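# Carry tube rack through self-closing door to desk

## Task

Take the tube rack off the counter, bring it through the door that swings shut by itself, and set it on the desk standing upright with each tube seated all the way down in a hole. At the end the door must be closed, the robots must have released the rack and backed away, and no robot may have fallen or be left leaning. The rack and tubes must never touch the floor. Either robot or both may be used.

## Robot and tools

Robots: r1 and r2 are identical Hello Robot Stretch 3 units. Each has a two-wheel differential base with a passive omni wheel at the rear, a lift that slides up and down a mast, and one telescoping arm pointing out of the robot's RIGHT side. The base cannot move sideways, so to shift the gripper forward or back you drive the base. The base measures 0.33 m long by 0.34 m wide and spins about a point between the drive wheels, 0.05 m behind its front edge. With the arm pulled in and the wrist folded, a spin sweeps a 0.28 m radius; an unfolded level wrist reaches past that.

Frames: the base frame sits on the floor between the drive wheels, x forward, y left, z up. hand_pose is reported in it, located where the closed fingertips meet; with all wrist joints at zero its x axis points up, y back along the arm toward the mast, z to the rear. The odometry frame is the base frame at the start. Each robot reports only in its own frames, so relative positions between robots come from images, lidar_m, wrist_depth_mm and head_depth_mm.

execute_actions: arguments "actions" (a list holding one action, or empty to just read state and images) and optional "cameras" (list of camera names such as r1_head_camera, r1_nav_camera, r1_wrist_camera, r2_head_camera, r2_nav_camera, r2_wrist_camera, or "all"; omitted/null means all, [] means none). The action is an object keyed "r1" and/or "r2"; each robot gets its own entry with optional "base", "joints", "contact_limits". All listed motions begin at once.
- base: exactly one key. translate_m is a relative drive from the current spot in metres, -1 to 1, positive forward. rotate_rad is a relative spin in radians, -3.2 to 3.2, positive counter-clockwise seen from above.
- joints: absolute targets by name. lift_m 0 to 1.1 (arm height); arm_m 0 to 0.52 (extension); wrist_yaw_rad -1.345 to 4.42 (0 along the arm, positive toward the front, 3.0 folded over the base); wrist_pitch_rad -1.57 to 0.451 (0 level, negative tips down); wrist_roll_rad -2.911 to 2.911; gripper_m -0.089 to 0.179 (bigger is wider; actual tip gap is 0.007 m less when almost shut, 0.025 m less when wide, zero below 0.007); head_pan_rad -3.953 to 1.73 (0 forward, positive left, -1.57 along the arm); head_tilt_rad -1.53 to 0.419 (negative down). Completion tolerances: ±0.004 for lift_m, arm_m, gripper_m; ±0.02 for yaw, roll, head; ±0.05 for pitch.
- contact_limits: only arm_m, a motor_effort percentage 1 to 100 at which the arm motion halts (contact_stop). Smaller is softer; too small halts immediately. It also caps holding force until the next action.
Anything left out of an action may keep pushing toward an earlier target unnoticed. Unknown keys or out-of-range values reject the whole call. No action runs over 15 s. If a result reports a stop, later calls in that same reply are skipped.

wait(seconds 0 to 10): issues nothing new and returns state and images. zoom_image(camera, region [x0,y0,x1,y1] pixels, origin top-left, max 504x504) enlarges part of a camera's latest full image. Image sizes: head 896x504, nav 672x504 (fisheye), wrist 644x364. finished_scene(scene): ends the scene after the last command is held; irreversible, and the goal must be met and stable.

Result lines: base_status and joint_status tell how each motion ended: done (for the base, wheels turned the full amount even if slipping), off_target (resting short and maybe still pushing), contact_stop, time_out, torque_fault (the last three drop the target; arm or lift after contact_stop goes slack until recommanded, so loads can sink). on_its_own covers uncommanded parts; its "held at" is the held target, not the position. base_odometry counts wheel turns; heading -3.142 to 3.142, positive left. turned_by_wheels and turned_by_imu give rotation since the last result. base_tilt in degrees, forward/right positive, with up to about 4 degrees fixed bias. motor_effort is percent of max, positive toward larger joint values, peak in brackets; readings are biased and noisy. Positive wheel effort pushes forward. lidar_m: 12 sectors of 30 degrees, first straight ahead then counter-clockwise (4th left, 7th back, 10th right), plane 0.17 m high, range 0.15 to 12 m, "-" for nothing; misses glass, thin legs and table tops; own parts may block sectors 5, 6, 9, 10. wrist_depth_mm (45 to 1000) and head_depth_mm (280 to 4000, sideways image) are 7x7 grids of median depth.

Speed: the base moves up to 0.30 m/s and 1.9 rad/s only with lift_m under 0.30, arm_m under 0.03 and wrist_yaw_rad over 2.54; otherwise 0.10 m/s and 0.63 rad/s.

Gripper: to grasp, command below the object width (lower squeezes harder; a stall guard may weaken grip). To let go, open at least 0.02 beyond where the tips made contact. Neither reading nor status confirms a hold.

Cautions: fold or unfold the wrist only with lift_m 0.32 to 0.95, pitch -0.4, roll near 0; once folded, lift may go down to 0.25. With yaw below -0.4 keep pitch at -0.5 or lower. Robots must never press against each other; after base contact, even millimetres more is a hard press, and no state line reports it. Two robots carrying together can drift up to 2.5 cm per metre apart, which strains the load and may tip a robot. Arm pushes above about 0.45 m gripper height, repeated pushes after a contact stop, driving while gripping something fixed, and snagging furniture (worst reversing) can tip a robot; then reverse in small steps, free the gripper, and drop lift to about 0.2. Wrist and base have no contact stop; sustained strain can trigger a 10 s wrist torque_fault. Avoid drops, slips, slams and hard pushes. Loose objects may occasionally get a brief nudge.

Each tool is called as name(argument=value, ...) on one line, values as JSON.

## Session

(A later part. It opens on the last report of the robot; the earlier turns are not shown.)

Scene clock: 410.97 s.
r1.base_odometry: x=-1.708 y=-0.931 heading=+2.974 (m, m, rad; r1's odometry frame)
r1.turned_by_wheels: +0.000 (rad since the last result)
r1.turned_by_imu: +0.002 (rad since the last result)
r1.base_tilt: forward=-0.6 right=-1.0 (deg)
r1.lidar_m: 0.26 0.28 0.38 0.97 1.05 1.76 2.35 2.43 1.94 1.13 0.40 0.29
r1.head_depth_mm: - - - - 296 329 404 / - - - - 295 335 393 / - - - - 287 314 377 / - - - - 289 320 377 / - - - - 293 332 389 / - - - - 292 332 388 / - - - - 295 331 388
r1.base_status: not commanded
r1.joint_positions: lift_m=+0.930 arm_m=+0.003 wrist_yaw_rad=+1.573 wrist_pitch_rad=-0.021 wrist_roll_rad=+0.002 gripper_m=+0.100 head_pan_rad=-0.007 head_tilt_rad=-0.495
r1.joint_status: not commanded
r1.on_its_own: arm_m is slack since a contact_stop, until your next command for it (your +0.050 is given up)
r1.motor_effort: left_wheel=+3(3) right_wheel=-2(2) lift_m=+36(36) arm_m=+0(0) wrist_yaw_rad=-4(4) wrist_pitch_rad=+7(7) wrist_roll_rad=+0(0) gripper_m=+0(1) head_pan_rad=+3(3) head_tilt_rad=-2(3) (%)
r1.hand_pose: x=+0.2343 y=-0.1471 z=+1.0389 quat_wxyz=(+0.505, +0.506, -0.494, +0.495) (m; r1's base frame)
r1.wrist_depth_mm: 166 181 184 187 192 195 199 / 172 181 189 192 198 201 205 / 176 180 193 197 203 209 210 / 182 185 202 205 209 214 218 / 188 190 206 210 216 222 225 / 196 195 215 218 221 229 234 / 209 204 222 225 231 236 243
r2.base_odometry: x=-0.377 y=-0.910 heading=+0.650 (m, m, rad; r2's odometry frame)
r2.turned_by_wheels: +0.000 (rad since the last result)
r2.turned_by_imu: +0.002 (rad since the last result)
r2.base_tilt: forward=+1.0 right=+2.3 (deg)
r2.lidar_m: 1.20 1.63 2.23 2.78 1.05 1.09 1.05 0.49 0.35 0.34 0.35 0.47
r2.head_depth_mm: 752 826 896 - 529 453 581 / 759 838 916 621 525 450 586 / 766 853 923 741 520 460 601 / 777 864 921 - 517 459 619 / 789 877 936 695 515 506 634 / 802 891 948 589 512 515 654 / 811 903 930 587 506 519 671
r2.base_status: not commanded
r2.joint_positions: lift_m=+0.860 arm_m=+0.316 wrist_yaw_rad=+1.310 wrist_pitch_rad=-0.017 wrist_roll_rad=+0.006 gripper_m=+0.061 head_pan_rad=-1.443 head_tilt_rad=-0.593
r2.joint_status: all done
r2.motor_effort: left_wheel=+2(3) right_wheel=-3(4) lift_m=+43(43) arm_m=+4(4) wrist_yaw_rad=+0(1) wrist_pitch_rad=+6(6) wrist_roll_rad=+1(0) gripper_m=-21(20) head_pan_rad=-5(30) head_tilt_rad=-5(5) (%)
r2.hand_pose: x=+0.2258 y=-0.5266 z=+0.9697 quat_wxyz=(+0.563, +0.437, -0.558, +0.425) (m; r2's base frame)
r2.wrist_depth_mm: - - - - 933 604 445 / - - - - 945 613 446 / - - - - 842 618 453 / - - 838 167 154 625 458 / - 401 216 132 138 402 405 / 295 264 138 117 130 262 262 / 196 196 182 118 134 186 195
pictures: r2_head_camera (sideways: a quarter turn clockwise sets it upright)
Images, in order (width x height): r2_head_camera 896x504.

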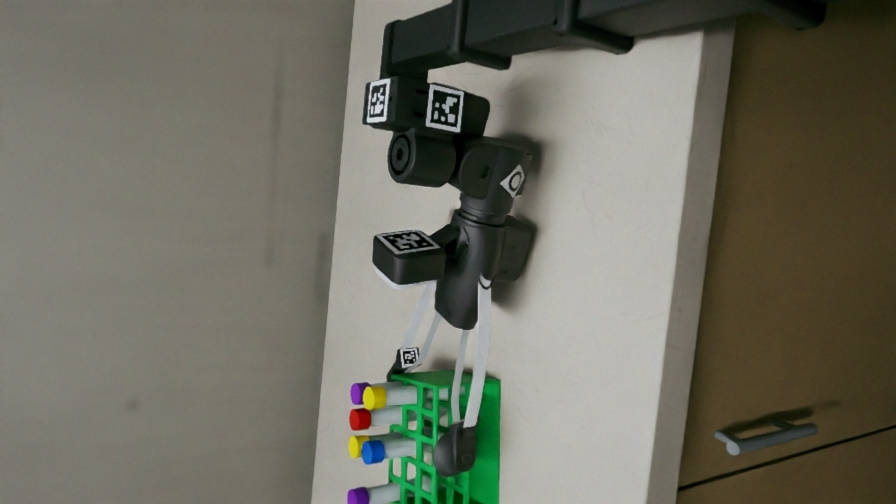

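execute_actions(actions=[{"r1": {"joints": {"gripper_m": -0.03}}, "r2": {"joints": {"lift_m": 0.93}}}], cameras=["r2_head_camera", "r1_wrist_camera"])

Scene clock: 422.10 s.
r1.base_odometry: x=-1.708 y=-0.931 heading=+2.974 (m, m, rad; r1's odometry frame)
r1.turned_by_wheels: +0.000 (rad since the last result)
r1.turned_by_imu: +0.001 (rad since the last result)
r1.base_tilt: forward=-0.6 right=-1.1 (deg)
r1.lidar_m: 0.26 0.28 0.38 0.97 1.06 1.76 2.35 2.42 1.95 1.13 0.40 0.28
r1.head_depth_mm: - - - - 292 329 387 / - - - - 292 328 385 / - - - - 287 313 376 / - - - - 289 320 376 / - - - - 292 332 388 / - - - - 295 331 388 / - - - - 295 331 389
r1.base_status: not commanded
r1.joint_positions: lift_m=+0.930 arm_m=+0.003 wrist_yaw_rad=+1.587 wrist_pitch_rad=-0.021 wrist_roll_rad=+0.002 gripper_m=-0.029 head_pan_rad=-0.007 head_tilt_rad=-0.495
r1.joint_status: all done
r1.on_its_own: arm_m is slack since a contact_stop, until your next command for it (your +0.050 is given up); wrist_yaw_rad is at rest, and its effort (-20) is outside its rest range (-12 to +12)
r1.motor_effort: left_wheel=+5(6) right_wheel=-8(8) lift_m=+36(36) arm_m=+0(0) wrist_yaw_rad=-20(21) wrist_pitch_rad=+7(7) wrist_roll_rad=+0(0) gripper_m=-20(96) head_pan_rad=+3(3) head_tilt_rad=-2(4) (%)
r1.hand_pose: x=+0.2343 y=-0.1437 z=+1.0389 quat_wxyz=(+0.501, +0.510, -0.491, +0.498) (m; r1's base frame)
r1.wrist_depth_mm: 168 173 181 122 186 190 191 / 172 175 186 125 193 194 198 / 179 181 190 127 199 202 204 / 184 185 197 130 203 209 211 / 190 191 204 130 210 216 219 / 204 195 208 133 219 224 224 / 212 203 217 141 226 229 234
r2.base_odometry: x=-0.377 y=-0.910 heading=+0.650 (m, m, rad; r2's odometry frame)
r2.turned_by_wheels: +0.000 (rad since the last result)
r2.turned_by_imu: +0.001 (rad since the last result)
r2.base_tilt: forward=+1.0 right=+2.3 (deg)
r2.lidar_m: 1.20 1.63 2.23 2.79 1.05 1.09 1.05 0.49 0.35 0.34 0.35 0.47
r2.head_depth_mm: 749 830 888 668 529 452 571 / 761 841 900 658 527 450 586 / 766 851 921 628 523 459 602 / 775 864 938 623 518 460 618 / 787 877 943 644 516 504 632 / 801 892 569 615 510 517 651 / 812 901 562 593 506 518 672
r2.base_status: not commanded
r2.joint_positions: lift_m=+0.930 arm_m=+0.316 wrist_yaw_rad=+1.310 wrist_pitch_rad=-0.027 wrist_roll_rad=+0.006 gripper_m=+0.061 head_pan_rad=-1.443 head_tilt_rad=-0.593
r2.joint_status: all done
r2.motor_effort: left_wheel=+3(3) right_wheel=-3(4) lift_m=+44(46) arm_m=+5(5) wrist_yaw_rad=-1(0) wrist_pitch_rad=+9(9) wrist_roll_rad=+0(0) gripper_m=-18(21) head_pan_rad=-4(5) head_tilt_rad=-4(4) (%)
r2.hand_pose: x=+0.2255 y=-0.5265 z=+1.0372 quat_wxyz=(+0.565, +0.440, -0.556, +0.422) (m; r2's base frame)
r2.wrist_depth_mm: - - - - 960 608 441 / - - - - 967 609 443 / - - - - 827 611 453 / - - - 169 155 617 451 / - - 237 138 137 597 457 / - 431 111 119 132 399 406 / - 302 274 121 136 287 301
pictures: r1_wrist_camera, r2_head_camera (sideways: a quarter turn clockwise sets it upright)
Images, in order (width x height): r1_wrist_camera 644x364, r2_head_camera 896x504.

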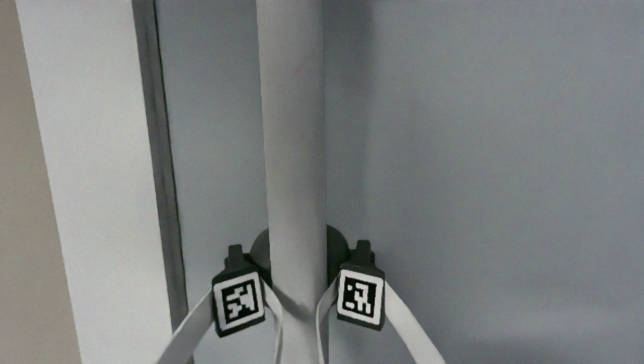

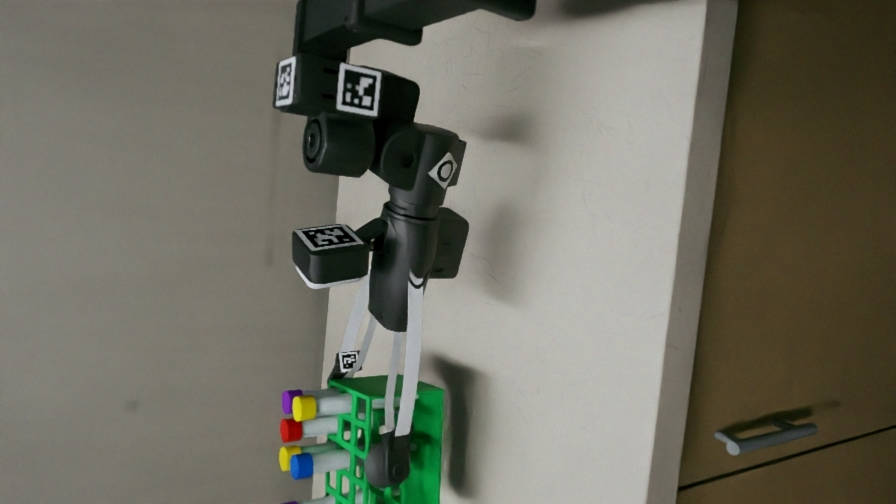

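execute_actions(actions=[{"r1": {"base": {"translate_m": -0.25}}, "r2": {"joints": {"arm_m": 0.0, "wrist_yaw_rad": 1.57}}}], cameras=["r1_head_camera", "r1_nav_camera", "r2_head_camera"])

Scene clock: 433.43 s.
r1.base_odometry: x=-1.461 y=-0.973 heading=+2.974 (m, m, rad; r1's odometry frame)
r1.turned_by_wheels: +0.000 (rad since the last result)
r1.turned_by_imu: +0.001 (rad since the last result)
r1.base_tilt: forward=-0.6 right=-1.1 (deg)
r1.lidar_m: 0.51 0.54 0.73 1.29 1.32 1.74 2.10 2.16 1.95 1.87 0.45 0.27
r1.head_depth_mm: 2224 2326 2657 2556 1820 309 348 / 2210 2313 2650 2556 1907 1536 1240 / 401 440 491 556 1726 1453 1240 / 400 438 482 535 603 687 799 / 407 444 489 544 612 699 816 / 406 443 489 543 611 698 818 / 405 443 488 542 610 697 817
r1.base_status: done
r1.joint_positions: lift_m=+0.930 arm_m=+0.010 wrist_yaw_rad=+1.421 wrist_pitch_rad=-0.020 wrist_roll_rad=+0.002 gripper_m=-0.029 head_pan_rad=-0.007 head_tilt_rad=-0.495
r1.joint_status: not commanded
r1.on_its_own: wrist_yaw_rad is held at +1.477, not at your +1.570, by its stall guard, which is still easing; arm_m is slack since a contact_stop, until your next command for it (your +0.050 is given up)
r1.motor_effort: left_wheel=-6(11) right_wheel=-3(14) lift_m=+36(36) arm_m=-2(5) wrist_yaw_rad=+67(91) wrist_pitch_rad=+7(7) wrist_roll_rad=+0(0) gripper_m=-26(29) head_pan_rad=+3(3) head_tilt_rad=-3(3) (%)
r1.hand_pose: x=+0.2315 y=-0.1930 z=+1.0391 quat_wxyz=(+0.540, +0.467, -0.531, +0.455) (m; r1's base frame)
r1.wrist_depth_mm: 369 150 169 117 227 278 346 / 376 155 173 120 234 284 364 / 392 161 177 124 242 295 382 / 397 164 181 129 252 311 402 / 406 172 184 131 265 325 430 / 417 177 185 135 287 337 456 / 424 444 200 144 275 355 493
r2.base_odometry: x=-0.377 y=-0.910 heading=+0.650 (m, m, rad; r2's odometry frame)
r2.turned_by_wheels: +0.000 (rad since the last result)
r2.turned_by_imu: +0.001 (rad since the last result)
r2.base_tilt: forward=+1.0 right=+2.3 (deg)
r2.lidar_m: 1.21 1.62 2.23 2.79 1.31 1.09 1.05 0.49 0.35 0.34 0.35 0.47
r2.head_depth_mm: 749 828 899 697 529 - - / 758 841 909 686 526 - - / 771 851 920 680 522 - - / 781 866 922 676 518 459 - / 786 877 939 671 516 456 - / 799 893 942 664 510 - - / 813 903 934 657 507 463 -
r2.base_status: not commanded
r2.joint_positions: lift_m=+0.930 arm_m=+0.003 wrist_yaw_rad=+1.570 wrist_pitch_rad=-0.027 wrist_roll_rad=+0.006 gripper_m=+0.061 head_pan_rad=-1.443 head_tilt_rad=-0.593
r2.joint_status: all done
joint sent to its limit — the command would take r2.arm_m past its lower limit, so that joint was sent only as far as its limit.
r2.motor_effort: left_wheel=+2(3) right_wheel=-3(3) lift_m=+44(45) arm_m=-4(3) wrist_yaw_rad=+0(5) wrist_pitch_rad=+9(9) wrist_roll_rad=+0(1) gripper_m=-19(19) head_pan_rad=-5(5) head_tilt_rad=-4(4) (%)
r2.hand_pose: x=+0.2341 y=-0.1482 z=+1.0372 quat_wxyz=(+0.506, +0.508, -0.494, +0.491) (m; r2's base frame)
r2.wrist_depth_mm: - - - - - - - / - - - - - - 997 / - - - - - - 996 / - - - 171 155 - 942 / - - 236 139 137 615 606 / - - 111 119 132 402 403 / - - - 121 136 325 303
pictures: r1_head_camera (sideways: a quarter turn clockwise sets it upright), r1_nav_camera (sideways: a quarter turn counterclockwise sets it upright), r2_head_camera (sideways: a quarter turn clockwise sets it upright)
Images, in order (width x height): r1_head_camera 896x504, r1_nav_camera 672x504, r2_head_camera 896x504.

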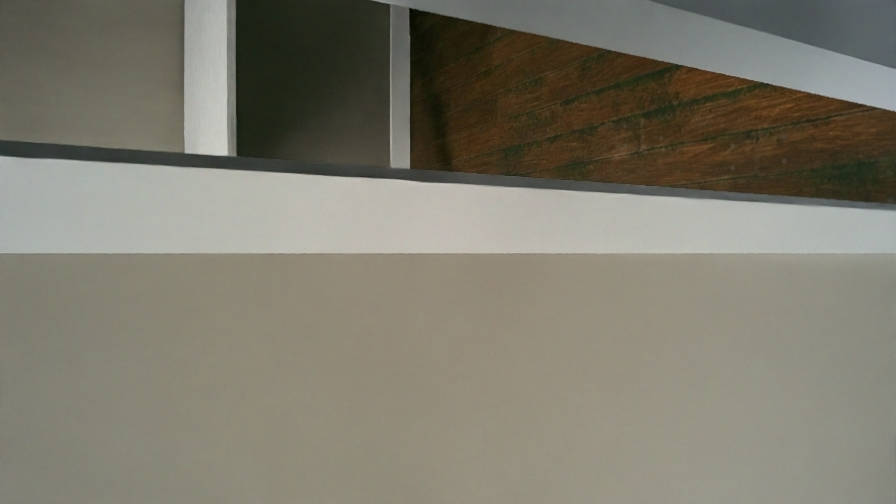

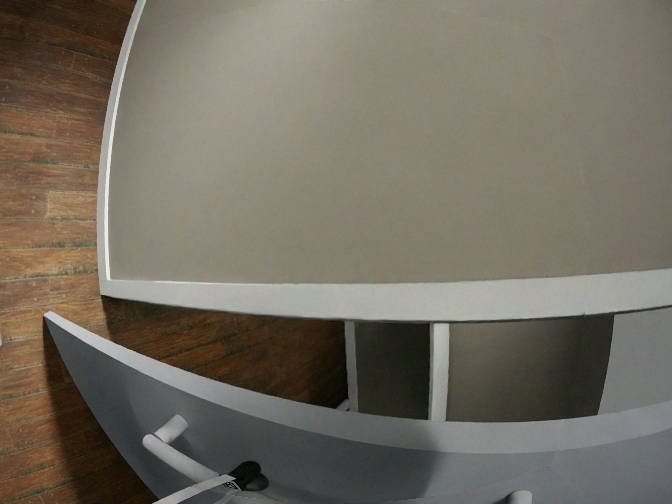

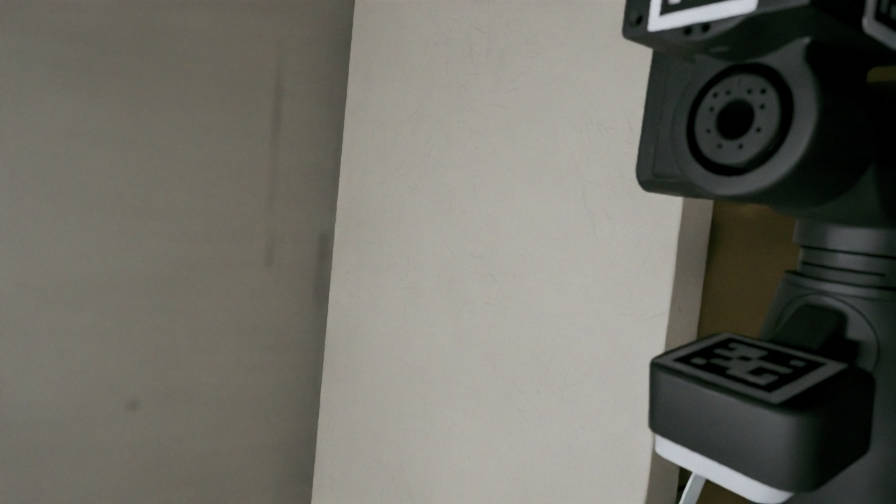

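execute_actions(actions=[{"r1": {"base": {"translate_m": -0.11}, "joints": {"arm_m": 0.105, "wrist_yaw_rad": 1.57}, "contact_limits": {"arm_m": 55}}, "r2": {"base": {"translate_m": -0.45}}}], cameras=[])

Scene clock: 506.10 s.
r1.base_odometry: x=-1.353 y=-0.991 heading=+2.974 (m, m, rad; r1's odometry frame)
r1.turned_by_wheels: +0.000 (rad since the last result)
r1.turned_by_imu: +0.002 (rad since the last result)
r1.base_tilt: forward=-0.6 right=-1.1 (deg)
r1.lidar_m: 0.62 0.66 0.88 0.79 1.31 1.74 1.99 2.05 1.95 1.87 0.44 0.28
r1.head_depth_mm: 2299 2480 2765 2525 1909 1525 1267 / 2299 2464 2760 2552 1906 1525 1274 / 503 557 639 2342 1787 1482 1242 / 495 544 598 666 750 862 1010 / 501 548 602 668 753 861 1004 / 501 546 601 668 752 861 1003 / 499 546 600 667 753 860 1006
r1.base_status: done
r1.joint_positions: lift_m=+0.930 arm_m=+0.105 wrist_yaw_rad=+1.573 wrist_pitch_rad=-0.020 wrist_roll_rad=+0.002 gripper_m=-0.029 head_pan_rad=-0.007 head_tilt_rad=-0.495
r1.joint_status: all done
r1.motor_effort: left_wheel=+5(13) right_wheel=-6(11) lift_m=+37(37) arm_m=+4(4) wrist_yaw_rad=-3(95) wrist_pitch_rad=+6(6) wrist_roll_rad=+0(0) gripper_m=-19(28) head_pan_rad=+4(4) head_tilt_rad=-2(2) (%)
r1.contact_limits: arm_m 55 (drawing in: default 26, maximum 42; extending or still: default 34, maximum 57)
r1.hand_pose: x=+0.2344 y=-0.2492 z=+1.0392 quat_wxyz=(+0.504, +0.506, -0.495, +0.495) (m; r1's base frame)
r1.wrist_depth_mm: 502 153 169 117 224 267 330 / 521 156 172 121 236 278 346 / 542 162 178 123 241 290 367 / 543 166 185 126 248 302 386 / 565 172 187 129 262 318 406 / 579 178 184 133 282 325 426 / 589 183 202 140 272 343 454
r2.base_odometry: x=-0.735 y=-1.183 heading=+0.651 (m, m, rad; r2's odometry frame)
r2.turned_by_wheels: +0.000 (rad since the last result)
r2.turned_by_imu: -0.001 (rad since the last result)
r2.base_tilt: forward=+1.1 right=+2.3 (deg)
r2.lidar_m: 1.23 2.09 2.86 0.78 0.86 0.62 0.60 0.62 0.85 0.36 0.36 0.48
r2.head_depth_mm: 747 828 924 1047 1199 - - / 759 843 942 1063 1231 - - / 767 855 959 1092 1261 - - / 779 865 935 999 1215 1338 - / 789 876 942 670 532 552 - / 799 890 941 664 511 - - / 809 907 935 656 507 519 -
r2.base_status: done
r2.joint_positions: lift_m=+0.930 arm_m=+0.003 wrist_yaw_rad=+1.570 wrist_pitch_rad=-0.027 wrist_roll_rad=+0.006 gripper_m=+0.061 head_pan_rad=-1.443 head_tilt_rad=-0.593
r2.joint_status: not commanded
r2.motor_effort: left_wheel=+3(3) right_wheel=-4(9) lift_m=+44(44) arm_m=-4(4) wrist_yaw_rad=+1(0) wrist_pitch_rad=+9(9) wrist_roll_rad=+0(1) gripper_m=-19(20) head_pan_rad=-4(5) head_tilt_rad=-4(5) (%)
r2.hand_pose: x=+0.2341 y=-0.1482 z=+1.0372 quat_wxyz=(+0.506, +0.508, -0.494, +0.491) (m; r2's base frame)
r2.wrist_depth_mm: - - - - - - - / - - - - - - - / - - - - - - - / - - - 170 156 - 967 / - - 236 139 137 606 609 / - - 111 119 132 404 402 / - - - 121 136 336 302
pictures: none
No camera images: the call's "cameras" was empty. Leave "cameras" out to get every camera's image.

execute_actions(actions=[{"r1": {"base": {"translate_m": -0.089}, "joints": {"arm_m": 0.16}, "contact_limits": {"arm_m": 55}}, "r2": {"base": {"rotate_rad": 1.57}, "joints": {"head_pan_rad": 0.0, "head_tilt_rad": -0.3}}}], cameras=[])

execute_actions(actions=[{"r1": {"base": {"translate_m": -0.082}, "joints": {"arm_m": 0.226}, "contact_limits": {"arm_m": 55}}}], cameras=["r1_nav_camera", "r2_nav_camera"])

Scene clock: 515.53 s.
r1.base_odometry: x=-1.265 y=-1.006 heading=+2.974 (m, m, rad; r1's odometry frame)
r1.turned_by_wheels: +0.000 (rad since the last result)
r1.turned_by_imu: +0.001 (rad since the last result)
r1.base_tilt: forward=-0.6 right=-1.1 (deg)
r1.lidar_m: 0.71 0.75 1.00 0.90 1.31 1.73 1.90 1.96 1.96 1.87 0.36 0.30
r1.head_depth_mm: 2354 2525 2835 2520 1918 1529 1270 / 2375 2551 2852 2567 1914 1533 1265 / 586 664 2786 2328 1853 1488 1276 / 574 626 690 770 869 988 1161 / 577 629 694 771 868 991 1163 / 577 629 692 771 866 991 1157 / 576 629 693 768 864 990 1158
r1.base_status: done
r1.joint_positions: lift_m=+0.930 arm_m=+0.160 wrist_yaw_rad=+1.571 wrist_pitch_rad=-0.020 wrist_roll_rad=+0.002 gripper_m=-0.029 head_pan_rad=-0.007 head_tilt_rad=-0.495
r1.joint_status: all done
r1.motor_effort: left_wheel=+5(9) right_wheel=-7(17) lift_m=+36(36) arm_m=+4(8) wrist_yaw_rad=-1(38) wrist_pitch_rad=+7(7) wrist_roll_rad=+0(0) gripper_m=-19(20) head_pan_rad=+3(4) head_tilt_rad=-2(2) (%)
r1.contact_limits: arm_m 55 (drawing in: default 26, maximum 42; extending or still: default 34, maximum 57)
r1.hand_pose: x=+0.2344 y=-0.3046 z=+1.0392 quat_wxyz=(+0.505, +0.505, -0.495, +0.495) (m; r1's base frame)
r1.wrist_depth_mm: 559 146 166 114 242 312 430 / 603 150 169 118 250 325 451 / 613 152 174 120 260 336 486 / 632 155 181 124 267 353 517 / 659 158 182 126 282 371 551 / 682 166 181 130 305 390 603 / 707 170 200 138 295 406 641
r2.base_odometry: x=-0.735 y=-1.183 heading=+2.220 (m, m, rad; r2's odometry frame)
r2.turned_by_wheels: +1.570 (rad since the last result)
r2.turned_by_imu: +1.558 (rad since the last result)
r2.base_tilt: forward=+0.9 right=+2.3 (deg)
r2.lidar_m: 0.79 0.85 0.62 0.60 0.62 0.85 0.36 0.36 0.48 1.25 2.09 2.86
r2.head_depth_mm: 2359 2499 2590 2827 2577 1783 303 / 2351 679 725 767 2403 1836 322 / 2342 2472 1155 2813 2409 1681 1151 / 2338 2522 2631 2822 2506 1805 1335 / 964 1021 1091 1181 2240 1658 1400 / 1120 1197 1295 1408 1536 1611 1399 / 1528 1680 1860 1994 2186 1787 1391
r2.base_status: done
r2.joint_positions: lift_m=+0.930 arm_m=+0.003 wrist_yaw_rad=+1.570 wrist_pitch_rad=-0.027 wrist_roll_rad=+0.006 gripper_m=+0.061 head_pan_rad=-0.007 head_tilt_rad=-0.310
r2.joint_status: all done
r2.motor_effort: left_wheel=-4(7) right_wheel=+5(10) lift_m=+44(45) arm_m=-4(4) wrist_yaw_rad=+0(0) wrist_pitch_rad=+9(9) wrist_roll_rad=+0(0) gripper_m=-19(19) head_pan_rad=+4(58) head_tilt_rad=+6(36) (%)
r2.hand_pose: x=+0.2341 y=-0.1482 z=+1.0372 quat_wxyz=(+0.506, +0.508, -0.494, +0.491) (m; r2's base frame)
r2.wrist_depth_mm: 863 - - - - - - / 863 - - - - - - / 874 - - 679 693 - - / 877 - - 170 156 - - / 881 - 237 138 137 - - / 867 - 111 119 132 - - / 872 - - 122 136 - -
pictures: none
No camera images: the call's "cameras" was empty. Leave "cameras" out to get every camera's image.

Scene clock: 517.30 s.
r1.base_odometry: x=-1.184 y=-1.020 heading=+2.975 (m, m, rad; r1's odometry frame)
r1.turned_by_wheels: +0.000 (rad since the last result)
r1.turned_by_imu: +0.000 (rad since the last result)
r1.base_tilt: forward=-0.7 right=-1.0 (deg)
r1.lidar_m: 0.79 0.83 1.03 0.91 1.31 1.72 1.82 1.87 1.96 1.87 0.34 2.59
r1.head_depth_mm: 2451 2609 2930 2570 1912 1525 1271 / 2438 2644 2950 2557 1905 1520 1270 / 677 2185 2870 2421 1846 1491 1271 / 642 705 775 863 972 1112 1243 / 646 706 779 861 975 1110 1241 / 647 706 777 861 967 1105 1243 / 646 703 776 863 968 1112 1234
r1.base_status: done
r1.joint_positions: lift_m=+0.930 arm_m=+0.226 wrist_yaw_rad=+1.574 wrist_pitch_rad=-0.019 wrist_roll_rad=+0.002 gripper_m=-0.029 head_pan_rad=-0.007 head_tilt_rad=-0.495
r1.joint_status: all done
r1.motor_effort: left_wheel=+7(10) right_wheel=-9(19) lift_m=+36(36) arm_m=+4(7) wrist_yaw_rad=-5(22) wrist_pitch_rad=+7(6) wrist_roll_rad=+0(0) gripper_m=-19(20) head_pan_rad=+3(3) head_tilt_rad=-3(2) (%)
r1.contact_limits: arm_m 55 (drawing in: default 26, maximum 42; extending or still: default 34, maximum 57)
r1.hand_pose: x=+0.2344 y=-0.3697 z=+1.0392 quat_wxyz=(+0.504, +0.506, -0.494, +0.496) (m; r1's base frame)
r1.wrist_depth_mm: 131 141 164 114 264 375 615 / 133 145 167 117 275 392 680 / 672 147 170 120 284 412 749 / 712 149 179 123 294 434 787 / 731 151 181 125 308 460 790 / 751 155 177 128 337 483 842 / 779 158 198 136 324 518 885
r2.base_odometry: x=-0.735 y=-1.183 heading=+2.220 (m, m, rad; r2's odometry frame)
r2.turned_by_wheels: +0.000 (rad since the last result)
r2.turned_by_imu: +0.000 (rad since the last result)
r2.base_tilt: forward=+1.1 right=+2.3 (deg)
r2.lidar_m: 0.92 0.85 0.62 0.60 0.63 0.85 0.36 0.36 0.49 1.25 2.09 0.81
r2.head_depth_mm: 2359 687 724 765 2460 1763 303 / 2363 2428 1115 2806 2298 935 322 / 2346 2469 2592 2835 2541 1817 1250 / 2312 2430 2550 2787 2396 1814 1412 / 1092 1144 1216 1286 1387 1482 1412 / 1282 1384 1474 1593 1726 1720 1409 / 1590 1729 1843 1991 2151 1781 1389
r2.base_status: not commanded
r2.joint_positions: lift_m=+0.930 arm_m=+0.003 wrist_yaw_rad=+1.570 wrist_pitch_rad=-0.027 wrist_roll_rad=+0.006 gripper_m=+0.061 head_pan_rad=-0.007 head_tilt_rad=-0.310
r2.joint_status: not commanded
r2.motor_effort: left_wheel=-4(4) right_wheel=+5(5) lift_m=+44(44) arm_m=-4(4) wrist_yaw_rad=-1(0) wrist_pitch_rad=+9(9) wrist_roll_rad=+0(0) gripper_m=-19(20) head_pan_rad=+4(4) head_tilt_rad=+6(6) (%)
r2.hand_pose: x=+0.2341 y=-0.1482 z=+1.0372 quat_wxyz=(+0.506, +0.508, -0.494, +0.491) (m; r2's base frame)
r2.wrist_depth_mm: 853 - - - - - - / 860 - - - 689 - - / 864 - - - 678 - - / 867 - - 169 156 - - / 877 - 237 138 137 - - / 874 - 111 119 132 - - / 884 - - 122 136 - -
pictures: r1_nav_camera (sideways: a quarter turn counterclockwise sets it upright), r2_nav_camera (sideways: a quarter turn counterclockwise sets it upright)
Images, in order (width x height): r1_nav_camera 672x504, r2_nav_camera 672x504.

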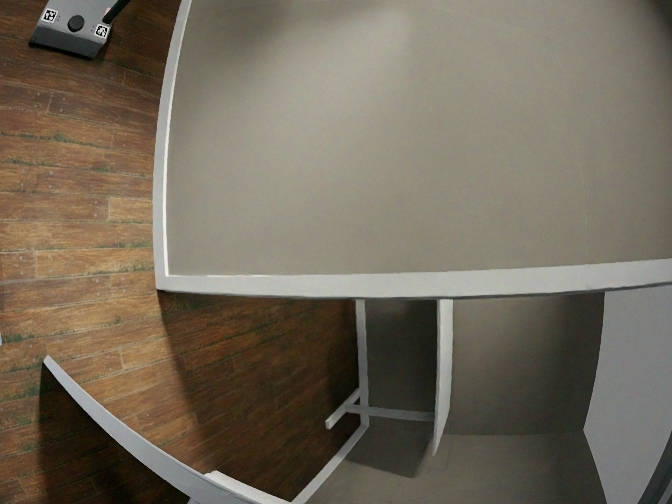

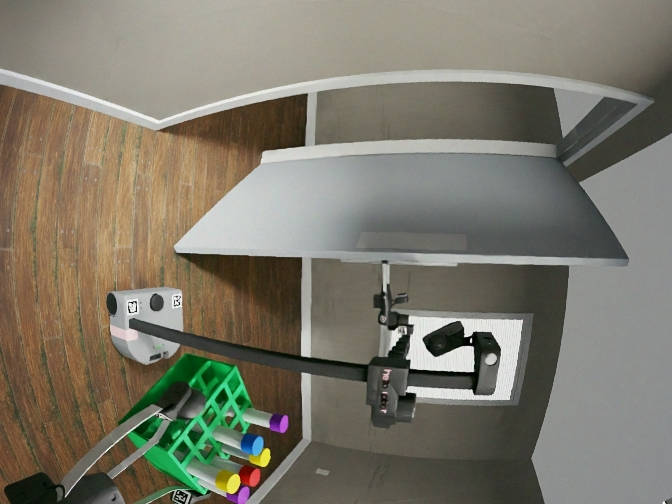

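execute_actions(actions=[{"r1": {"base": {"translate_m": -0.073}, "joints": {"arm_m": 0.302}, "contact_limits": {"arm_m": 55}}, "r2": {"base": {"translate_m": 0.5}}}], cameras=[])

execute_actions(actions=[{"r1": {"base": {"translate_m": -0.064}, "joints": {"arm_m": 0.385}, "contact_limits": {"arm_m": 55}}}], cameras=[])

execute_actions(actions=[{"r1": {"base": {"translate_m": -0.053}, "joints": {"arm_m": 0.476}, "contact_limits": {"arm_m": 55}}}], cameras=["r1_nav_camera", "r2_nav_camera"])

Scene clock: 531.27 s.
r1.base_odometry: x=-1.112 y=-1.032 heading=+2.975 (m, m, rad; r1's odometry frame)
r1.turned_by_wheels: +0.000 (rad since the last result)
r1.turned_by_imu: +0.002 (rad since the last result)
r1.base_tilt: forward=-0.6 right=-1.1 (deg)
r1.lidar_m: 0.87 0.91 0.47 1.27 1.30 1.72 1.75 1.80 1.96 1.88 0.39 2.58
r1.head_depth_mm: 2506 2600 3022 2549 1921 1532 1268 / 2512 2639 3012 2548 1921 1534 1267 / 2447 2189 2965 2431 1853 1534 1271 / 707 772 848 949 1067 1217 1271 / 709 774 851 945 1065 1215 1269 / 711 773 850 946 1064 1217 1270 / 707 773 849 943 1063 1217 1273
r1.base_status: done
r1.joint_positions: lift_m=+0.930 arm_m=+0.302 wrist_yaw_rad=+1.581 wrist_pitch_rad=-0.019 wrist_roll_rad=+0.002 gripper_m=-0.029 head_pan_rad=-0.007 head_tilt_rad=-0.495
r1.joint_status: all done
r1.on_its_own: wrist_yaw_rad is at rest, and its effort (-13) is outside its rest range (-12 to +12)
r1.motor_effort: left_wheel=+7(9) right_wheel=-6(23) lift_m=+37(36) arm_m=+6(6) wrist_yaw_rad=-13(13) wrist_pitch_rad=+6(7) wrist_roll_rad=+0(0) gripper_m=-17(18) head_pan_rad=+3(4) head_tilt_rad=-3(2) (%)
r1.contact_limits: arm_m 55 (drawing in: default 26, maximum 42; extending or still: default 34, maximum 57)
r1.hand_pose: x=+0.2344 y=-0.4439 z=+1.0394 quat_wxyz=(+0.502, +0.508, -0.493, +0.497) (m; r1's base frame)
r1.wrist_depth_mm: 123 139 163 115 298 489 793 / 126 141 167 118 309 509 822 / 129 143 170 121 322 549 854 / 132 146 174 124 331 583 878 / 134 148 177 125 345 615 893 / 828 150 173 127 390 659 947 / 876 151 197 135 386 711 965
r2.base_odometry: x=-1.038 y=-0.785 heading=+2.220 (m, m, rad; r2's odometry frame)
r2.turned_by_wheels: +0.000 (rad since the last result)
r2.turned_by_imu: +0.004 (rad since the last result)
r2.base_tilt: forward=+1.0 right=+2.3 (deg)
r2.lidar_m: 0.75 1.20 0.62 0.60 0.62 0.86 0.85 0.87 1.18 2.01 0.42 0.47
r2.head_depth_mm: 1923 2053 2186 872 2442 1780 303 / 1931 2054 2190 2201 2401 1839 322 / 625 1995 2141 2297 2429 1815 1421 / 658 692 730 770 816 883 972 / 741 781 835 885 945 1014 1103 / 848 895 962 1033 1120 1226 1313 / 989 1061 1156 1258 1383 1555 1390
r2.base_status: done
r2.joint_positions: lift_m=+0.930 arm_m=+0.003 wrist_yaw_rad=+1.570 wrist_pitch_rad=-0.027 wrist_roll_rad=+0.006 gripper_m=+0.061 head_pan_rad=-0.007 head_tilt_rad=-0.310
r2.joint_status: not commanded
r2.motor_effort: left_wheel=-4(6) right_wheel=+5(12) lift_m=+44(44) arm_m=-4(5) wrist_yaw_rad=+0(0) wrist_pitch_rad=+9(9) wrist_roll_rad=+0(0) gripper_m=-19(19) head_pan_rad=+4(4) head_tilt_rad=+6(6) (%)
r2.hand_pose: x=+0.2341 y=-0.1482 z=+1.0372 quat_wxyz=(+0.506, +0.508, -0.494, +0.491) (m; r2's base frame)
r2.wrist_depth_mm: - - 860 - - - 188 / - - 872 - - - 187 / - - 914 700 749 482 191 / - - 960 170 155 - 209 / - - 236 139 137 - 209 / - - 111 119 132 - 209 / - - - 121 136 - 210
pictures: none
No camera images: the call's "cameras" was empty. Leave "cameras" out to get every camera's image.

Scene clock: 533.10 s.
r1.base_odometry: x=-1.049 y=-1.042 heading=+2.975 (m, m, rad; r1's odometry frame)
r1.turned_by_wheels: +0.000 (rad since the last result)
r1.turned_by_imu: +0.000 (rad since the last result)
r1.base_tilt: forward=-0.7 right=-1.0 (deg)
r1.lidar_m: 0.93 0.97 0.51 1.27 1.30 1.71 1.68 1.73 1.96 1.88 0.45 1.53
r1.head_depth_mm: 2569 2719 3074 2565 1921 1528 1271 / 2545 2738 3056 2547 1908 1523 1271 / 2498 2594 3002 2458 1843 1529 1270 / 760 834 916 1021 1149 1312 1270 / 764 834 917 1018 1139 1310 1268 / 763 832 917 1019 1143 1311 1273 / 759 833 913 1018 1146 1306 1266
r1.base_status: done
r1.joint_positions: lift_m=+0.930 arm_m=+0.384 wrist_yaw_rad=+1.593 wrist_pitch_rad=-0.018 wrist_roll_rad=+0.002 gripper_m=-0.029 head_pan_rad=-0.007 head_tilt_rad=-0.495
r1.joint_status: all done
r1.on_its_own: wrist_yaw_rad is at rest, and its effort (-28) is outside its rest range (-12 to +12)
r1.motor_effort: left_wheel=+6(18) right_wheel=-3(29) lift_m=+36(36) arm_m=+7(7) wrist_yaw_rad=-28(28) wrist_pitch_rad=+6(6) wrist_roll_rad=+0(0) gripper_m=-18(20) head_pan_rad=+4(4) head_tilt_rad=-3(2) (%)
r1.contact_limits: arm_m 55 (drawing in: default 26, maximum 42; extending or still: default 34, maximum 57)
r1.hand_pose: x=+0.2343 y=-0.5237 z=+1.0397 quat_wxyz=(+0.499, +0.510, -0.490, +0.501) (m; r1's base frame)
r1.wrist_depth_mm: 120 137 160 227 342 683 855 / 121 139 167 120 357 763 878 / 123 141 171 123 371 807 914 / 125 143 174 125 382 913 950 / 126 144 176 124 406 949 939 / 130 146 169 127 455 - - / 133 148 200 207 441 968 -
r2.base_odometry: x=-1.038 y=-0.785 heading=+2.220 (m, m, rad; r2's odometry frame)
r2.turned_by_wheels: +0.000 (rad since the last result)
r2.turned_by_imu: +0.000 (rad since the last result)
r2.base_tilt: forward=+1.0 right=+2.3 (deg)
r2.lidar_m: 0.84 1.30 0.62 0.60 0.62 0.86 0.85 0.87 1.17 2.01 0.47 0.51
r2.head_depth_mm: 1941 2051 2174 995 2445 1771 303 / 1894 2034 2158 2285 2423 1853 322 / 712 747 785 834 904 992 1304 / 773 814 860 908 967 1033 1111 / 848 899 955 1013 1085 1173 1268 / 941 1001 1071 1153 1245 1350 1379 / 1054 1137 1217 1328 1453 1588 1392
r2.base_status: not commanded
r2.joint_positions: lift_m=+0.930 arm_m=+0.003 wrist_yaw_rad=+1.570 wrist_pitch_rad=-0.027 wrist_roll_rad=+0.006 gripper_m=+0.061 head_pan_rad=-0.007 head_tilt_rad=-0.310
r2.joint_status: not commanded
r2.motor_effort: left_wheel=-4(5) right_wheel=+5(5) lift_m=+44(44) arm_m=-4(3) wrist_yaw_rad=+0(1) wrist_pitch_rad=+9(9) wrist_roll_rad=+0(0) gripper_m=-20(19) head_pan_rad=+4(4) head_tilt_rad=+6(6) (%)
r2.hand_pose: x=+0.2341 y=-0.1482 z=+1.0372 quat_wxyz=(+0.506, +0.508, -0.494, +0.491) (m; r2's base frame)
r2.wrist_depth_mm: - - 991 788 - - - / - - - 822 - - - / - - - 777 856 645 374 / - - - 169 156 - - / - - 238 139 137 - - / - - 111 119 132 - - / - - - 121 136 - -
pictures: none
No camera images: the call's "cameras" was empty. Leave "cameras" out to get every camera's image.

Scene clock: 535.00 s.
r1.base_odometry: x=-0.997 y=-1.051 heading=+2.975 (m, m, rad; r1's odometry frame)
r1.turned_by_wheels: +0.000 (rad since the last result)
r1.turned_by_imu: +0.000 (rad since the last result)
r1.base_tilt: forward=-0.7 right=-1.0 (deg)
r1.lidar_m: 0.98 0.70 0.54 1.27 1.30 1.70 1.63 1.68 1.97 1.88 0.52 1.51
r1.head_depth_mm: 2597 2764 3126 2567 1935 1530 1272 / 2613 2771 3124 2531 1916 1536 1269 / 2547 2744 3095 2423 1923 1526 1276 / 810 881 975 1081 1210 1392 1271 / 811 884 972 1078 1210 1381 1276 / 807 881 969 1078 1211 1386 1272 / 807 880 971 1075 1213 1310 1209
r1.base_status: done
r1.joint_positions: lift_m=+0.930 arm_m=+0.475 wrist_yaw_rad=+1.611 wrist_pitch_rad=-0.017 wrist_roll_rad=+0.002 gripper_m=-0.029 head_pan_rad=-0.007 head_tilt_rad=-0.495
r1.joint_status: all done
r1.on_its_own: wrist_yaw_rad is at rest, and its effort (-48) is outside its rest range (-12 to +12)
r1.motor_effort: left_wheel=+1(24) right_wheel=+5(31) lift_m=+36(37) arm_m=+9(11) wrist_yaw_rad=-48(48) wrist_pitch_rad=+6(6) wrist_roll_rad=+0(0) gripper_m=-20(20) head_pan_rad=+3(3) head_tilt_rad=-2(2) (%)
r1.contact_limits: arm_m 55 (drawing in: default 26, maximum 42; extending or still: default 34, maximum 57)
r1.hand_pose: x=+0.2342 y=-0.6101 z=+1.0398 quat_wxyz=(+0.494, +0.515, -0.486, +0.505) (m; r1's base frame)
r1.wrist_depth_mm: 115 134 160 240 421 876 879 / 116 135 161 246 430 933 898 / 118 137 170 121 454 951 924 / 119 139 174 123 466 975 970 / 120 140 174 122 485 993 - / 122 143 164 124 569 - - / 123 142 193 130 603 - -
r2.base_odometry: x=-1.038 y=-0.785 heading=+2.220 (m, m, rad; r2's odometry frame)
r2.turned_by_wheels: +0.000 (rad since the last result)
r2.turned_by_imu: +0.000 (rad since the last result)
r2.base_tilt: forward=+1.0 right=+2.3 (deg)
r2.lidar_m: 0.93 1.36 0.62 0.60 0.62 0.85 0.85 0.88 1.18 2.02 0.52 0.54
r2.head_depth_mm: 1943 2056 2179 2321 2438 1791 303 / 764 814 874 2212 2451 1847 322 / 813 851 902 949 1000 1077 1167 / 865 912 969 1028 1097 1178 1262 / 935 991 1048 1123 1202 1294 1349 / 1008 1073 1157 1243 1328 1451 1407 / 1104 1178 1266 1367 1496 1603 1389
r2.base_status: not commanded
r2.joint_positions: lift_m=+0.930 arm_m=+0.003 wrist_yaw_rad=+1.570 wrist_pitch_rad=-0.027 wrist_roll_rad=+0.006 gripper_m=+0.061 head_pan_rad=-0.007 head_tilt_rad=-0.310
r2.joint_status: not commanded
r2.motor_effort: left_wheel=-4(4) right_wheel=+5(5) lift_m=+44(44) arm_m=-4(4) wrist_yaw_rad=-1(1) wrist_pitch_rad=+9(9) wrist_roll_rad=+0(0) gripper_m=-20(20) head_pan_rad=+4(4) head_tilt_rad=+7(6) (%)
r2.hand_pose: x=+0.2341 y=-0.1482 z=+1.0372 quat_wxyz=(+0.506, +0.508, -0.494, +0.491) (m; r2's base frame)
r2.wrist_depth_mm: - - - 874 - - - / - - - 883 - - - / - - - 862 - - 442 / - - - 170 156 - - / - - 237 138 137 - - / - - 111 119 132 - - / - - - 121 136 - -
pictures: r1_nav_camera (sideways: a quarter turn counterclockwise sets it upright), r2_nav_camera (sideways: a quarter turn counterclockwise sets it upright)
Images, in order (width x height): r1_nav_camera 672x504, r2_nav_camera 672x504.

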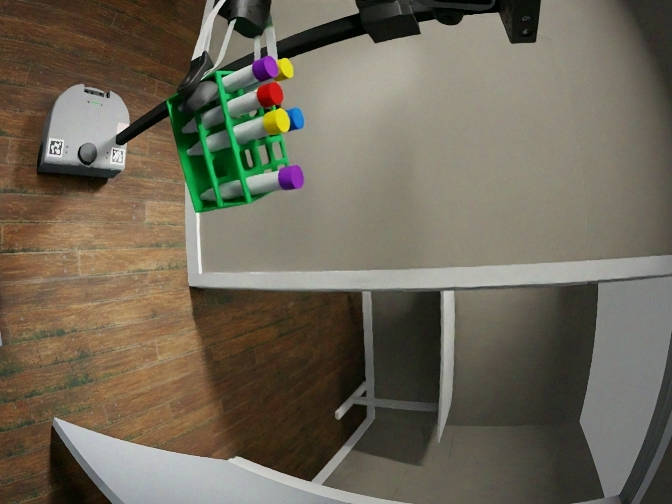

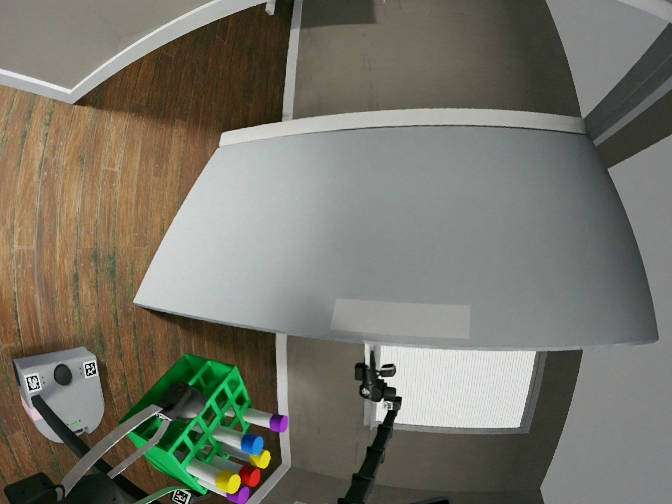

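execute_actions(actions=[{"r1": {"base": {"translate_m": -0.035}, "joints": {"arm_m": 0.52}, "contact_limits": {"arm_m": 55}}, "r2": {"base": {"translate_m": 0.5}}}], cameras=[])

execute_actions(actions=[{"r2": {"base": {"rotate_rad": 1.05}}}], cameras=["r1_nav_camera", "r2_nav_camera"])

Scene clock: 591.20 s.
r1.base_odometry: x=-0.962 y=-1.057 heading=+2.976 (m, m, rad; r1's odometry frame)
r1.turned_by_wheels: +0.001 (rad since the last result)
r1.turned_by_imu: +0.004 (rad since the last result)
r1.base_tilt: forward=-0.5 right=-1.0 (deg)
r1.lidar_m: 0.40 1.06 1.43 1.26 1.29 1.66 1.59 1.65 1.97 1.88 0.57 1.43
r1.head_depth_mm: 298 2765 3159 2577 326 314 1268 / 297 325 3147 2547 1843 313 1269 / 858 349 3113 2541 - - 1255 / 431 468 479 346 667 1389 1195 / 839 892 445 311 1296 1412 1265 / 836 879 449 1099 1278 1407 1272 / 835 913 457 1114 1247 1408 1270
r1.base_status: done
r1.joint_positions: lift_m=+0.930 arm_m=+0.520 wrist_yaw_rad=+1.574 wrist_pitch_rad=-0.014 wrist_roll_rad=+0.002 gripper_m=-0.029 head_pan_rad=-0.007 head_tilt_rad=-0.495
r1.joint_status: all done
r1.on_its_own: left_wheel is at rest, and its effort (+23) is outside its rest range (-18 to +18); right_wheel is at rest, and its effort (-30) is outside its rest range (-18 to +18); wrist_yaw_rad is at rest, and its effort (+13) is outside its rest range (-12 to +12)
r1.motor_effort: left_wheel=+23(36) right_wheel=-30(46) lift_m=+36(36) arm_m=+2(8) wrist_yaw_rad=+13(42) wrist_pitch_rad=+5(6) wrist_roll_rad=+0(0) gripper_m=-18(21) head_pan_rad=+3(3) head_tilt_rad=-3(2) (%)
r1.contact_limits: arm_m 55 (drawing in: default 26, maximum 42; extending or still: default 34, maximum 57)
r1.hand_pose: x=+0.2345 y=-0.6640 z=+1.0406 quat_wxyz=(+0.503, +0.505, -0.496, +0.497) (m; r1's base frame)
r1.wrist_depth_mm: 109 128 164 109 553 932 985 / 110 130 166 112 579 - - / 111 131 177 116 590 - - / 111 132 180 119 641 - - / 112 133 175 121 682 - - / 113 135 168 124 877 - - / 115 137 199 133 859 - -
r2.base_odometry: x=-1.340 y=-0.386 heading=+2.220 (m, m, rad; r2's odometry frame)
r2.turned_by_wheels: +0.000 (rad since the last result)
r2.turned_by_imu: +0.004 (rad since the last result)
r2.base_tilt: forward=+1.1 right=+2.3 (deg)
r2.lidar_m: 0.56 0.77 2.57 0.59 0.62 0.85 1.35 1.39 0.51 0.40 2.10 0.53
r2.head_depth_mm: 418 438 457 481 506 519 303 / 441 463 487 512 541 573 321 / 467 489 517 547 581 620 661 / 494 523 550 586 624 669 722 / 525 558 591 633 676 730 792 / 562 597 640 685 739 800 879 / 605 644 694 746 811 888 983
r2.base_status: done
r2.joint_positions: lift_m=+0.930 arm_m=+0.003 wrist_yaw_rad=+1.570 wrist_pitch_rad=-0.027 wrist_roll_rad=+0.006 gripper_m=+0.061 head_pan_rad=-0.007 head_tilt_rad=-0.310
r2.joint_status: not commanded
r2.motor_effort: left_wheel=-4(6) right_wheel=+4(11) lift_m=+44(44) arm_m=-4(5) wrist_yaw_rad=+2(0) wrist_pitch_rad=+9(9) wrist_roll_rad=+0(0) gripper_m=-19(20) head_pan_rad=+4(4) head_tilt_rad=+6(6) (%)
r2.hand_pose: x=+0.2341 y=-0.1482 z=+1.0372 quat_wxyz=(+0.506, +0.508, -0.494, +0.491) (m; r2's base frame)
r2.wrist_depth_mm: 932 689 544 445 392 - - / 988 729 555 457 401 - - / - 742 573 440 397 524 486 / - 782 588 170 156 495 - / - 822 237 139 137 - - / - 912 111 119 132 - - / - 939 658 121 136 - -
pictures: none
No camera images: the call's "cameras" was empty. Leave "cameras" out to get every camera's image.

Scene clock: 593.80 s.
r1.base_odometry: x=-0.962 y=-1.057 heading=+2.976 (m, m, rad; r1's odometry frame)
r1.turned_by_wheels: +0.000 (rad since the last result)
r1.turned_by_imu: +0.000 (rad since the last result)
r1.base_tilt: forward=-0.6 right=-1.0 (deg)
r1.lidar_m: 0.41 1.06 1.43 1.26 1.30 1.66 1.59 1.64 1.97 1.88 0.57 1.43
r1.head_depth_mm: 2531 2745 3132 2696 1750 1528 1272 / 308 321 3160 294 1789 1524 1274 / 327 344 3119 309 1854 1528 1270 / 838 917 1007 323 1265 1411 1267 / 836 916 388 325 1268 579 678 / 322 349 350 299 - 1405 1270 / 806 901 291 284 - 1406 1268
r1.base_status: not commanded
r1.joint_positions: lift_m=+0.930 arm_m=+0.520 wrist_yaw_rad=+1.574 wrist_pitch_rad=-0.014 wrist_roll_rad=+0.002 gripper_m=-0.029 head_pan_rad=-0.007 head_tilt_rad=-0.495
r1.joint_status: not commanded
r1.on_its_own: left_wheel is at rest, and its effort (+23) is outside its rest range (-18 to +18); right_wheel is at rest, and its effort (-30) is outside its rest range (-18 to +18); wrist_yaw_rad is at rest, and its effort (+13) is outside its rest range (-12 to +12)
r1.motor_effort: left_wheel=+23(23) right_wheel=-30(30) lift_m=+36(36) arm_m=+2(3) wrist_yaw_rad=+13(12) wrist_pitch_rad=+5(5) wrist_roll_rad=+0(0) gripper_m=-18(18) head_pan_rad=+3(3) head_tilt_rad=-2(2) (%)
r1.hand_pose: x=+0.2345 y=-0.6640 z=+1.0406 quat_wxyz=(+0.503, +0.505, -0.496, +0.497) (m; r1's base frame)
r1.wrist_depth_mm: 108 128 165 109 559 947 937 / 110 129 166 112 596 958 990 / 110 130 176 115 616 971 - / 111 132 181 119 648 - - / 112 134 174 121 671 - - / 113 135 166 125 877 - - / 115 137 197 132 826 - -
r2.base_odometry: x=-1.340 y=-0.386 heading=-3.013 (m, m, rad; r2's odometry frame)
r2.turned_by_wheels: +1.050 (rad since the last result)
r2.turned_by_imu: +1.042 (rad since the last result)
r2.base_tilt: forward=+1.1 right=+2.3 (deg)
r2.lidar_m: 2.57 0.58 0.62 0.86 1.35 1.39 0.43 0.40 2.11 0.53 0.56 0.78
r2.head_depth_mm: 2022 2051 2108 2184 2198 1282 304 / 2250 2340 2417 2486 2450 1844 322 / 2626 2702 2799 2942 2523 1835 1430 / 2623 2846 2885 3217 2505 1819 1418 / 2528 2637 2728 3011 2476 1787 1417 / 2379 2485 2623 2834 2446 1783 1396 / 2260 2384 2452 2655 2415 1774 1389
r2.base_status: done
r2.joint_positions: lift_m=+0.930 arm_m=+0.003 wrist_yaw_rad=+1.570 wrist_pitch_rad=-0.027 wrist_roll_rad=+0.006 gripper_m=+0.061 head_pan_rad=-0.007 head_tilt_rad=-0.310
r2.joint_status: not commanded
r2.motor_effort: left_wheel=-4(9) right_wheel=+5(9) lift_m=+44(44) arm_m=-4(4) wrist_yaw_rad=+0(1) wrist_pitch_rad=+9(9) wrist_roll_rad=+0(0) gripper_m=-20(20) head_pan_rad=+4(4) head_tilt_rad=+6(6) (%)
r2.hand_pose: x=+0.2341 y=-0.1482 z=+1.0372 quat_wxyz=(+0.506, +0.508, -0.494, +0.491) (m; r2's base frame)
r2.wrist_depth_mm: - - - - - 769 486 / - - - - - 781 486 / - - - - - 783 486 / 512 - - 171 156 771 488 / 508 - 237 139 137 772 489 / 501 - 111 119 132 704 486 / 504 - - 121 136 779 483
pictures: r1_nav_camera (sideways: a quarter turn counterclockwise sets it upright), r2_nav_camera (sideways: a quarter turn counterclockwise sets it upright)
Images, in order (width x height): r1_nav_camera 672x504, r2_nav_camera 672x504.

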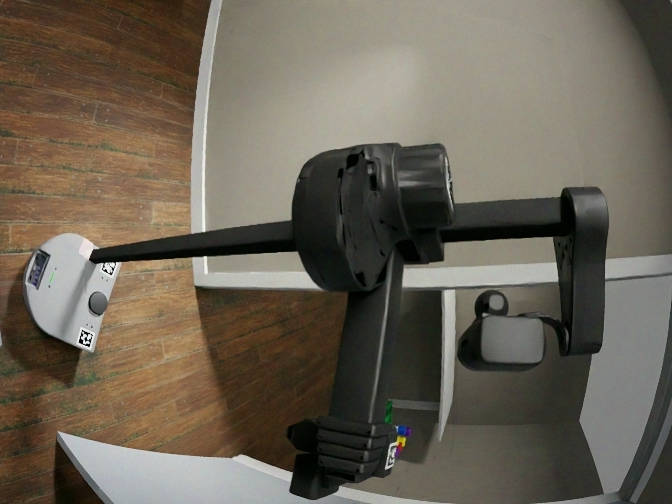

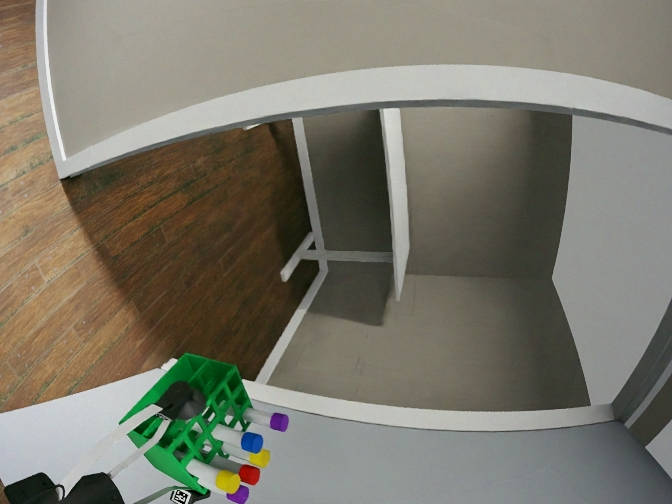

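execute_actions(actions=[{"r2": {"base": {"translate_m": 1.0}}}], cameras=["r1_nav_camera", "r2_nav_camera", "r2_head_camera"])

Scene clock: 619.10 s.
r1.base_odometry: x=-0.962 y=-1.057 heading=+2.976 (m, m, rad; r1's odometry frame)
r1.turned_by_wheels: +0.000 (rad since the last result)
r1.turned_by_imu: +0.003 (rad since the last result)
r1.base_tilt: forward=-0.5 right=-1.0 (deg)
r1.lidar_m: 1.02 1.06 1.43 1.26 1.30 1.66 1.59 1.65 1.96 1.88 0.57 1.35
r1.head_depth_mm: 2559 1051 3125 2460 1917 1460 1267 / 2622 2811 3153 2562 1737 1490 1272 / 2583 2750 3103 2437 1909 1530 1273 / 837 913 1007 1121 1252 1414 1273 / 837 914 1006 1114 1254 1413 1269 / 837 911 1001 1116 1253 1408 1271 / 835 912 1006 1113 1259 1401 1274
r1.base_status: not commanded
r1.joint_positions: lift_m=+0.930 arm_m=+0.520 wrist_yaw_rad=+1.574 wrist_pitch_rad=-0.014 wrist_roll_rad=+0.002 gripper_m=-0.029 head_pan_rad=-0.007 head_tilt_rad=-0.495
r1.joint_status: not commanded
r1.on_its_own: left_wheel is at rest, and its effort (+23) is outside its rest range (-18 to +18); right_wheel is at rest, and its effort (-30) is outside its rest range (-18 to +18); wrist_yaw_rad is at rest, and its effort (+13) is outside its rest range (-12 to +12)
r1.motor_effort: left_wheel=+23(24) right_wheel=-30(30) lift_m=+36(36) arm_m=+3(3) wrist_yaw_rad=+13(13) wrist_pitch_rad=+5(5) wrist_roll_rad=+0(0) gripper_m=-17(17) head_pan_rad=+3(3) head_tilt_rad=-2(2) (%)
r1.hand_pose: x=+0.2345 y=-0.6640 z=+1.0406 quat_wxyz=(+0.503, +0.505, -0.496, +0.497) (m; r1's base frame)
r1.wrist_depth_mm: 109 128 165 109 551 963 944 / 109 129 166 112 579 987 - / 110 131 175 115 606 990 - / 111 132 179 119 630 - - / 112 134 174 122 675 - - / 113 135 166 125 917 - - / 114 136 198 132 825 - -
r2.base_odometry: x=-2.332 y=-0.514 heading=-3.013 (m, m, rad; r2's odometry frame)
r2.turned_by_wheels: +0.000 (rad since the last result)
r2.turned_by_imu: +0.008 (rad since the last result)
r2.base_tilt: forward=+1.0 right=+2.3 (deg)
r2.lidar_m: 1.64 1.41 1.42 2.52 0.52 0.50 1.38 0.77 0.58 0.56 0.59 1.36
r2.head_depth_mm: 1470 1498 1541 1592 1650 1625 303 / 1658 1708 1774 1826 1904 1845 321 / 1861 1969 2060 2025 2183 1820 1421 / 1793 1951 2024 1668 2225 1799 1427 / 1708 1784 1887 1520 2182 1801 1413 / 1611 1693 1801 1333 2050 1794 1400 / 1529 1614 1697 1307 1926 1767 1409
r2.base_status: done
r2.joint_positions: lift_m=+0.930 arm_m=+0.003 wrist_yaw_rad=+1.570 wrist_pitch_rad=-0.027 wrist_roll_rad=+0.006 gripper_m=+0.061 head_pan_rad=-0.007 head_tilt_rad=-0.310
r2.joint_status: not commanded
r2.motor_effort: left_wheel=-4(5) right_wheel=+4(11) lift_m=+44(44) arm_m=-4(4) wrist_yaw_rad=+1(0) wrist_pitch_rad=+9(9) wrist_roll_rad=+0(1) gripper_m=-19(19) head_pan_rad=+4(4) head_tilt_rad=+6(6) (%)
r2.hand_pose: x=+0.2341 y=-0.1482 z=+1.0372 quat_wxyz=(+0.506, +0.508, -0.494, +0.491) (m; r2's base frame)
r2.wrist_depth_mm: - - - - - - 923 / - - - - - - 937 / - - - - - - 946 / - - - 170 156 - 972 / - - 236 138 137 - 995 / - - 111 119 132 - 965 / - - - 122 136 - 983
pictures: r1_nav_camera (sideways: a quarter turn counterclockwise sets it upright), r2_head_camera (sideways: a quarter turn clockwise sets it upright), r2_nav_camera (sideways: a quarter turn counterclockwise sets it upright)
Images, in order (width x height): r1_nav_camera 672x504, r2_head_camera 896x504, r2_nav_camera 672x504.

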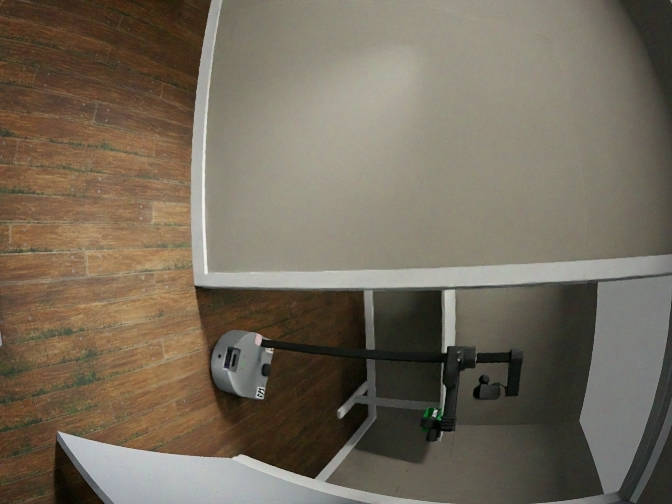

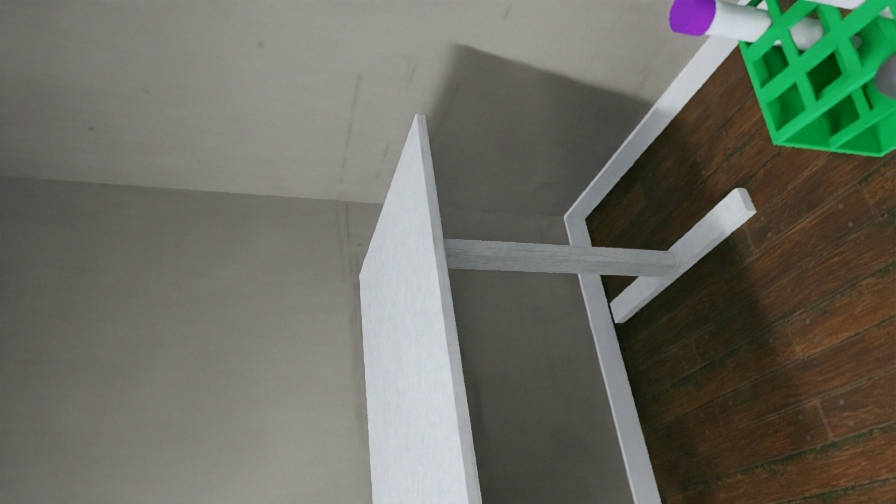

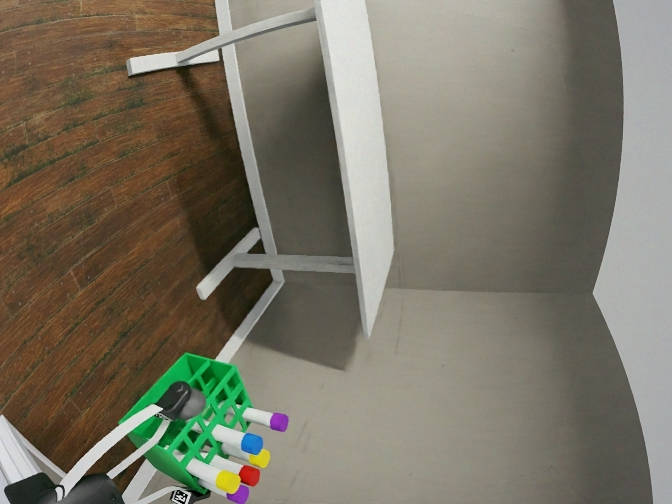

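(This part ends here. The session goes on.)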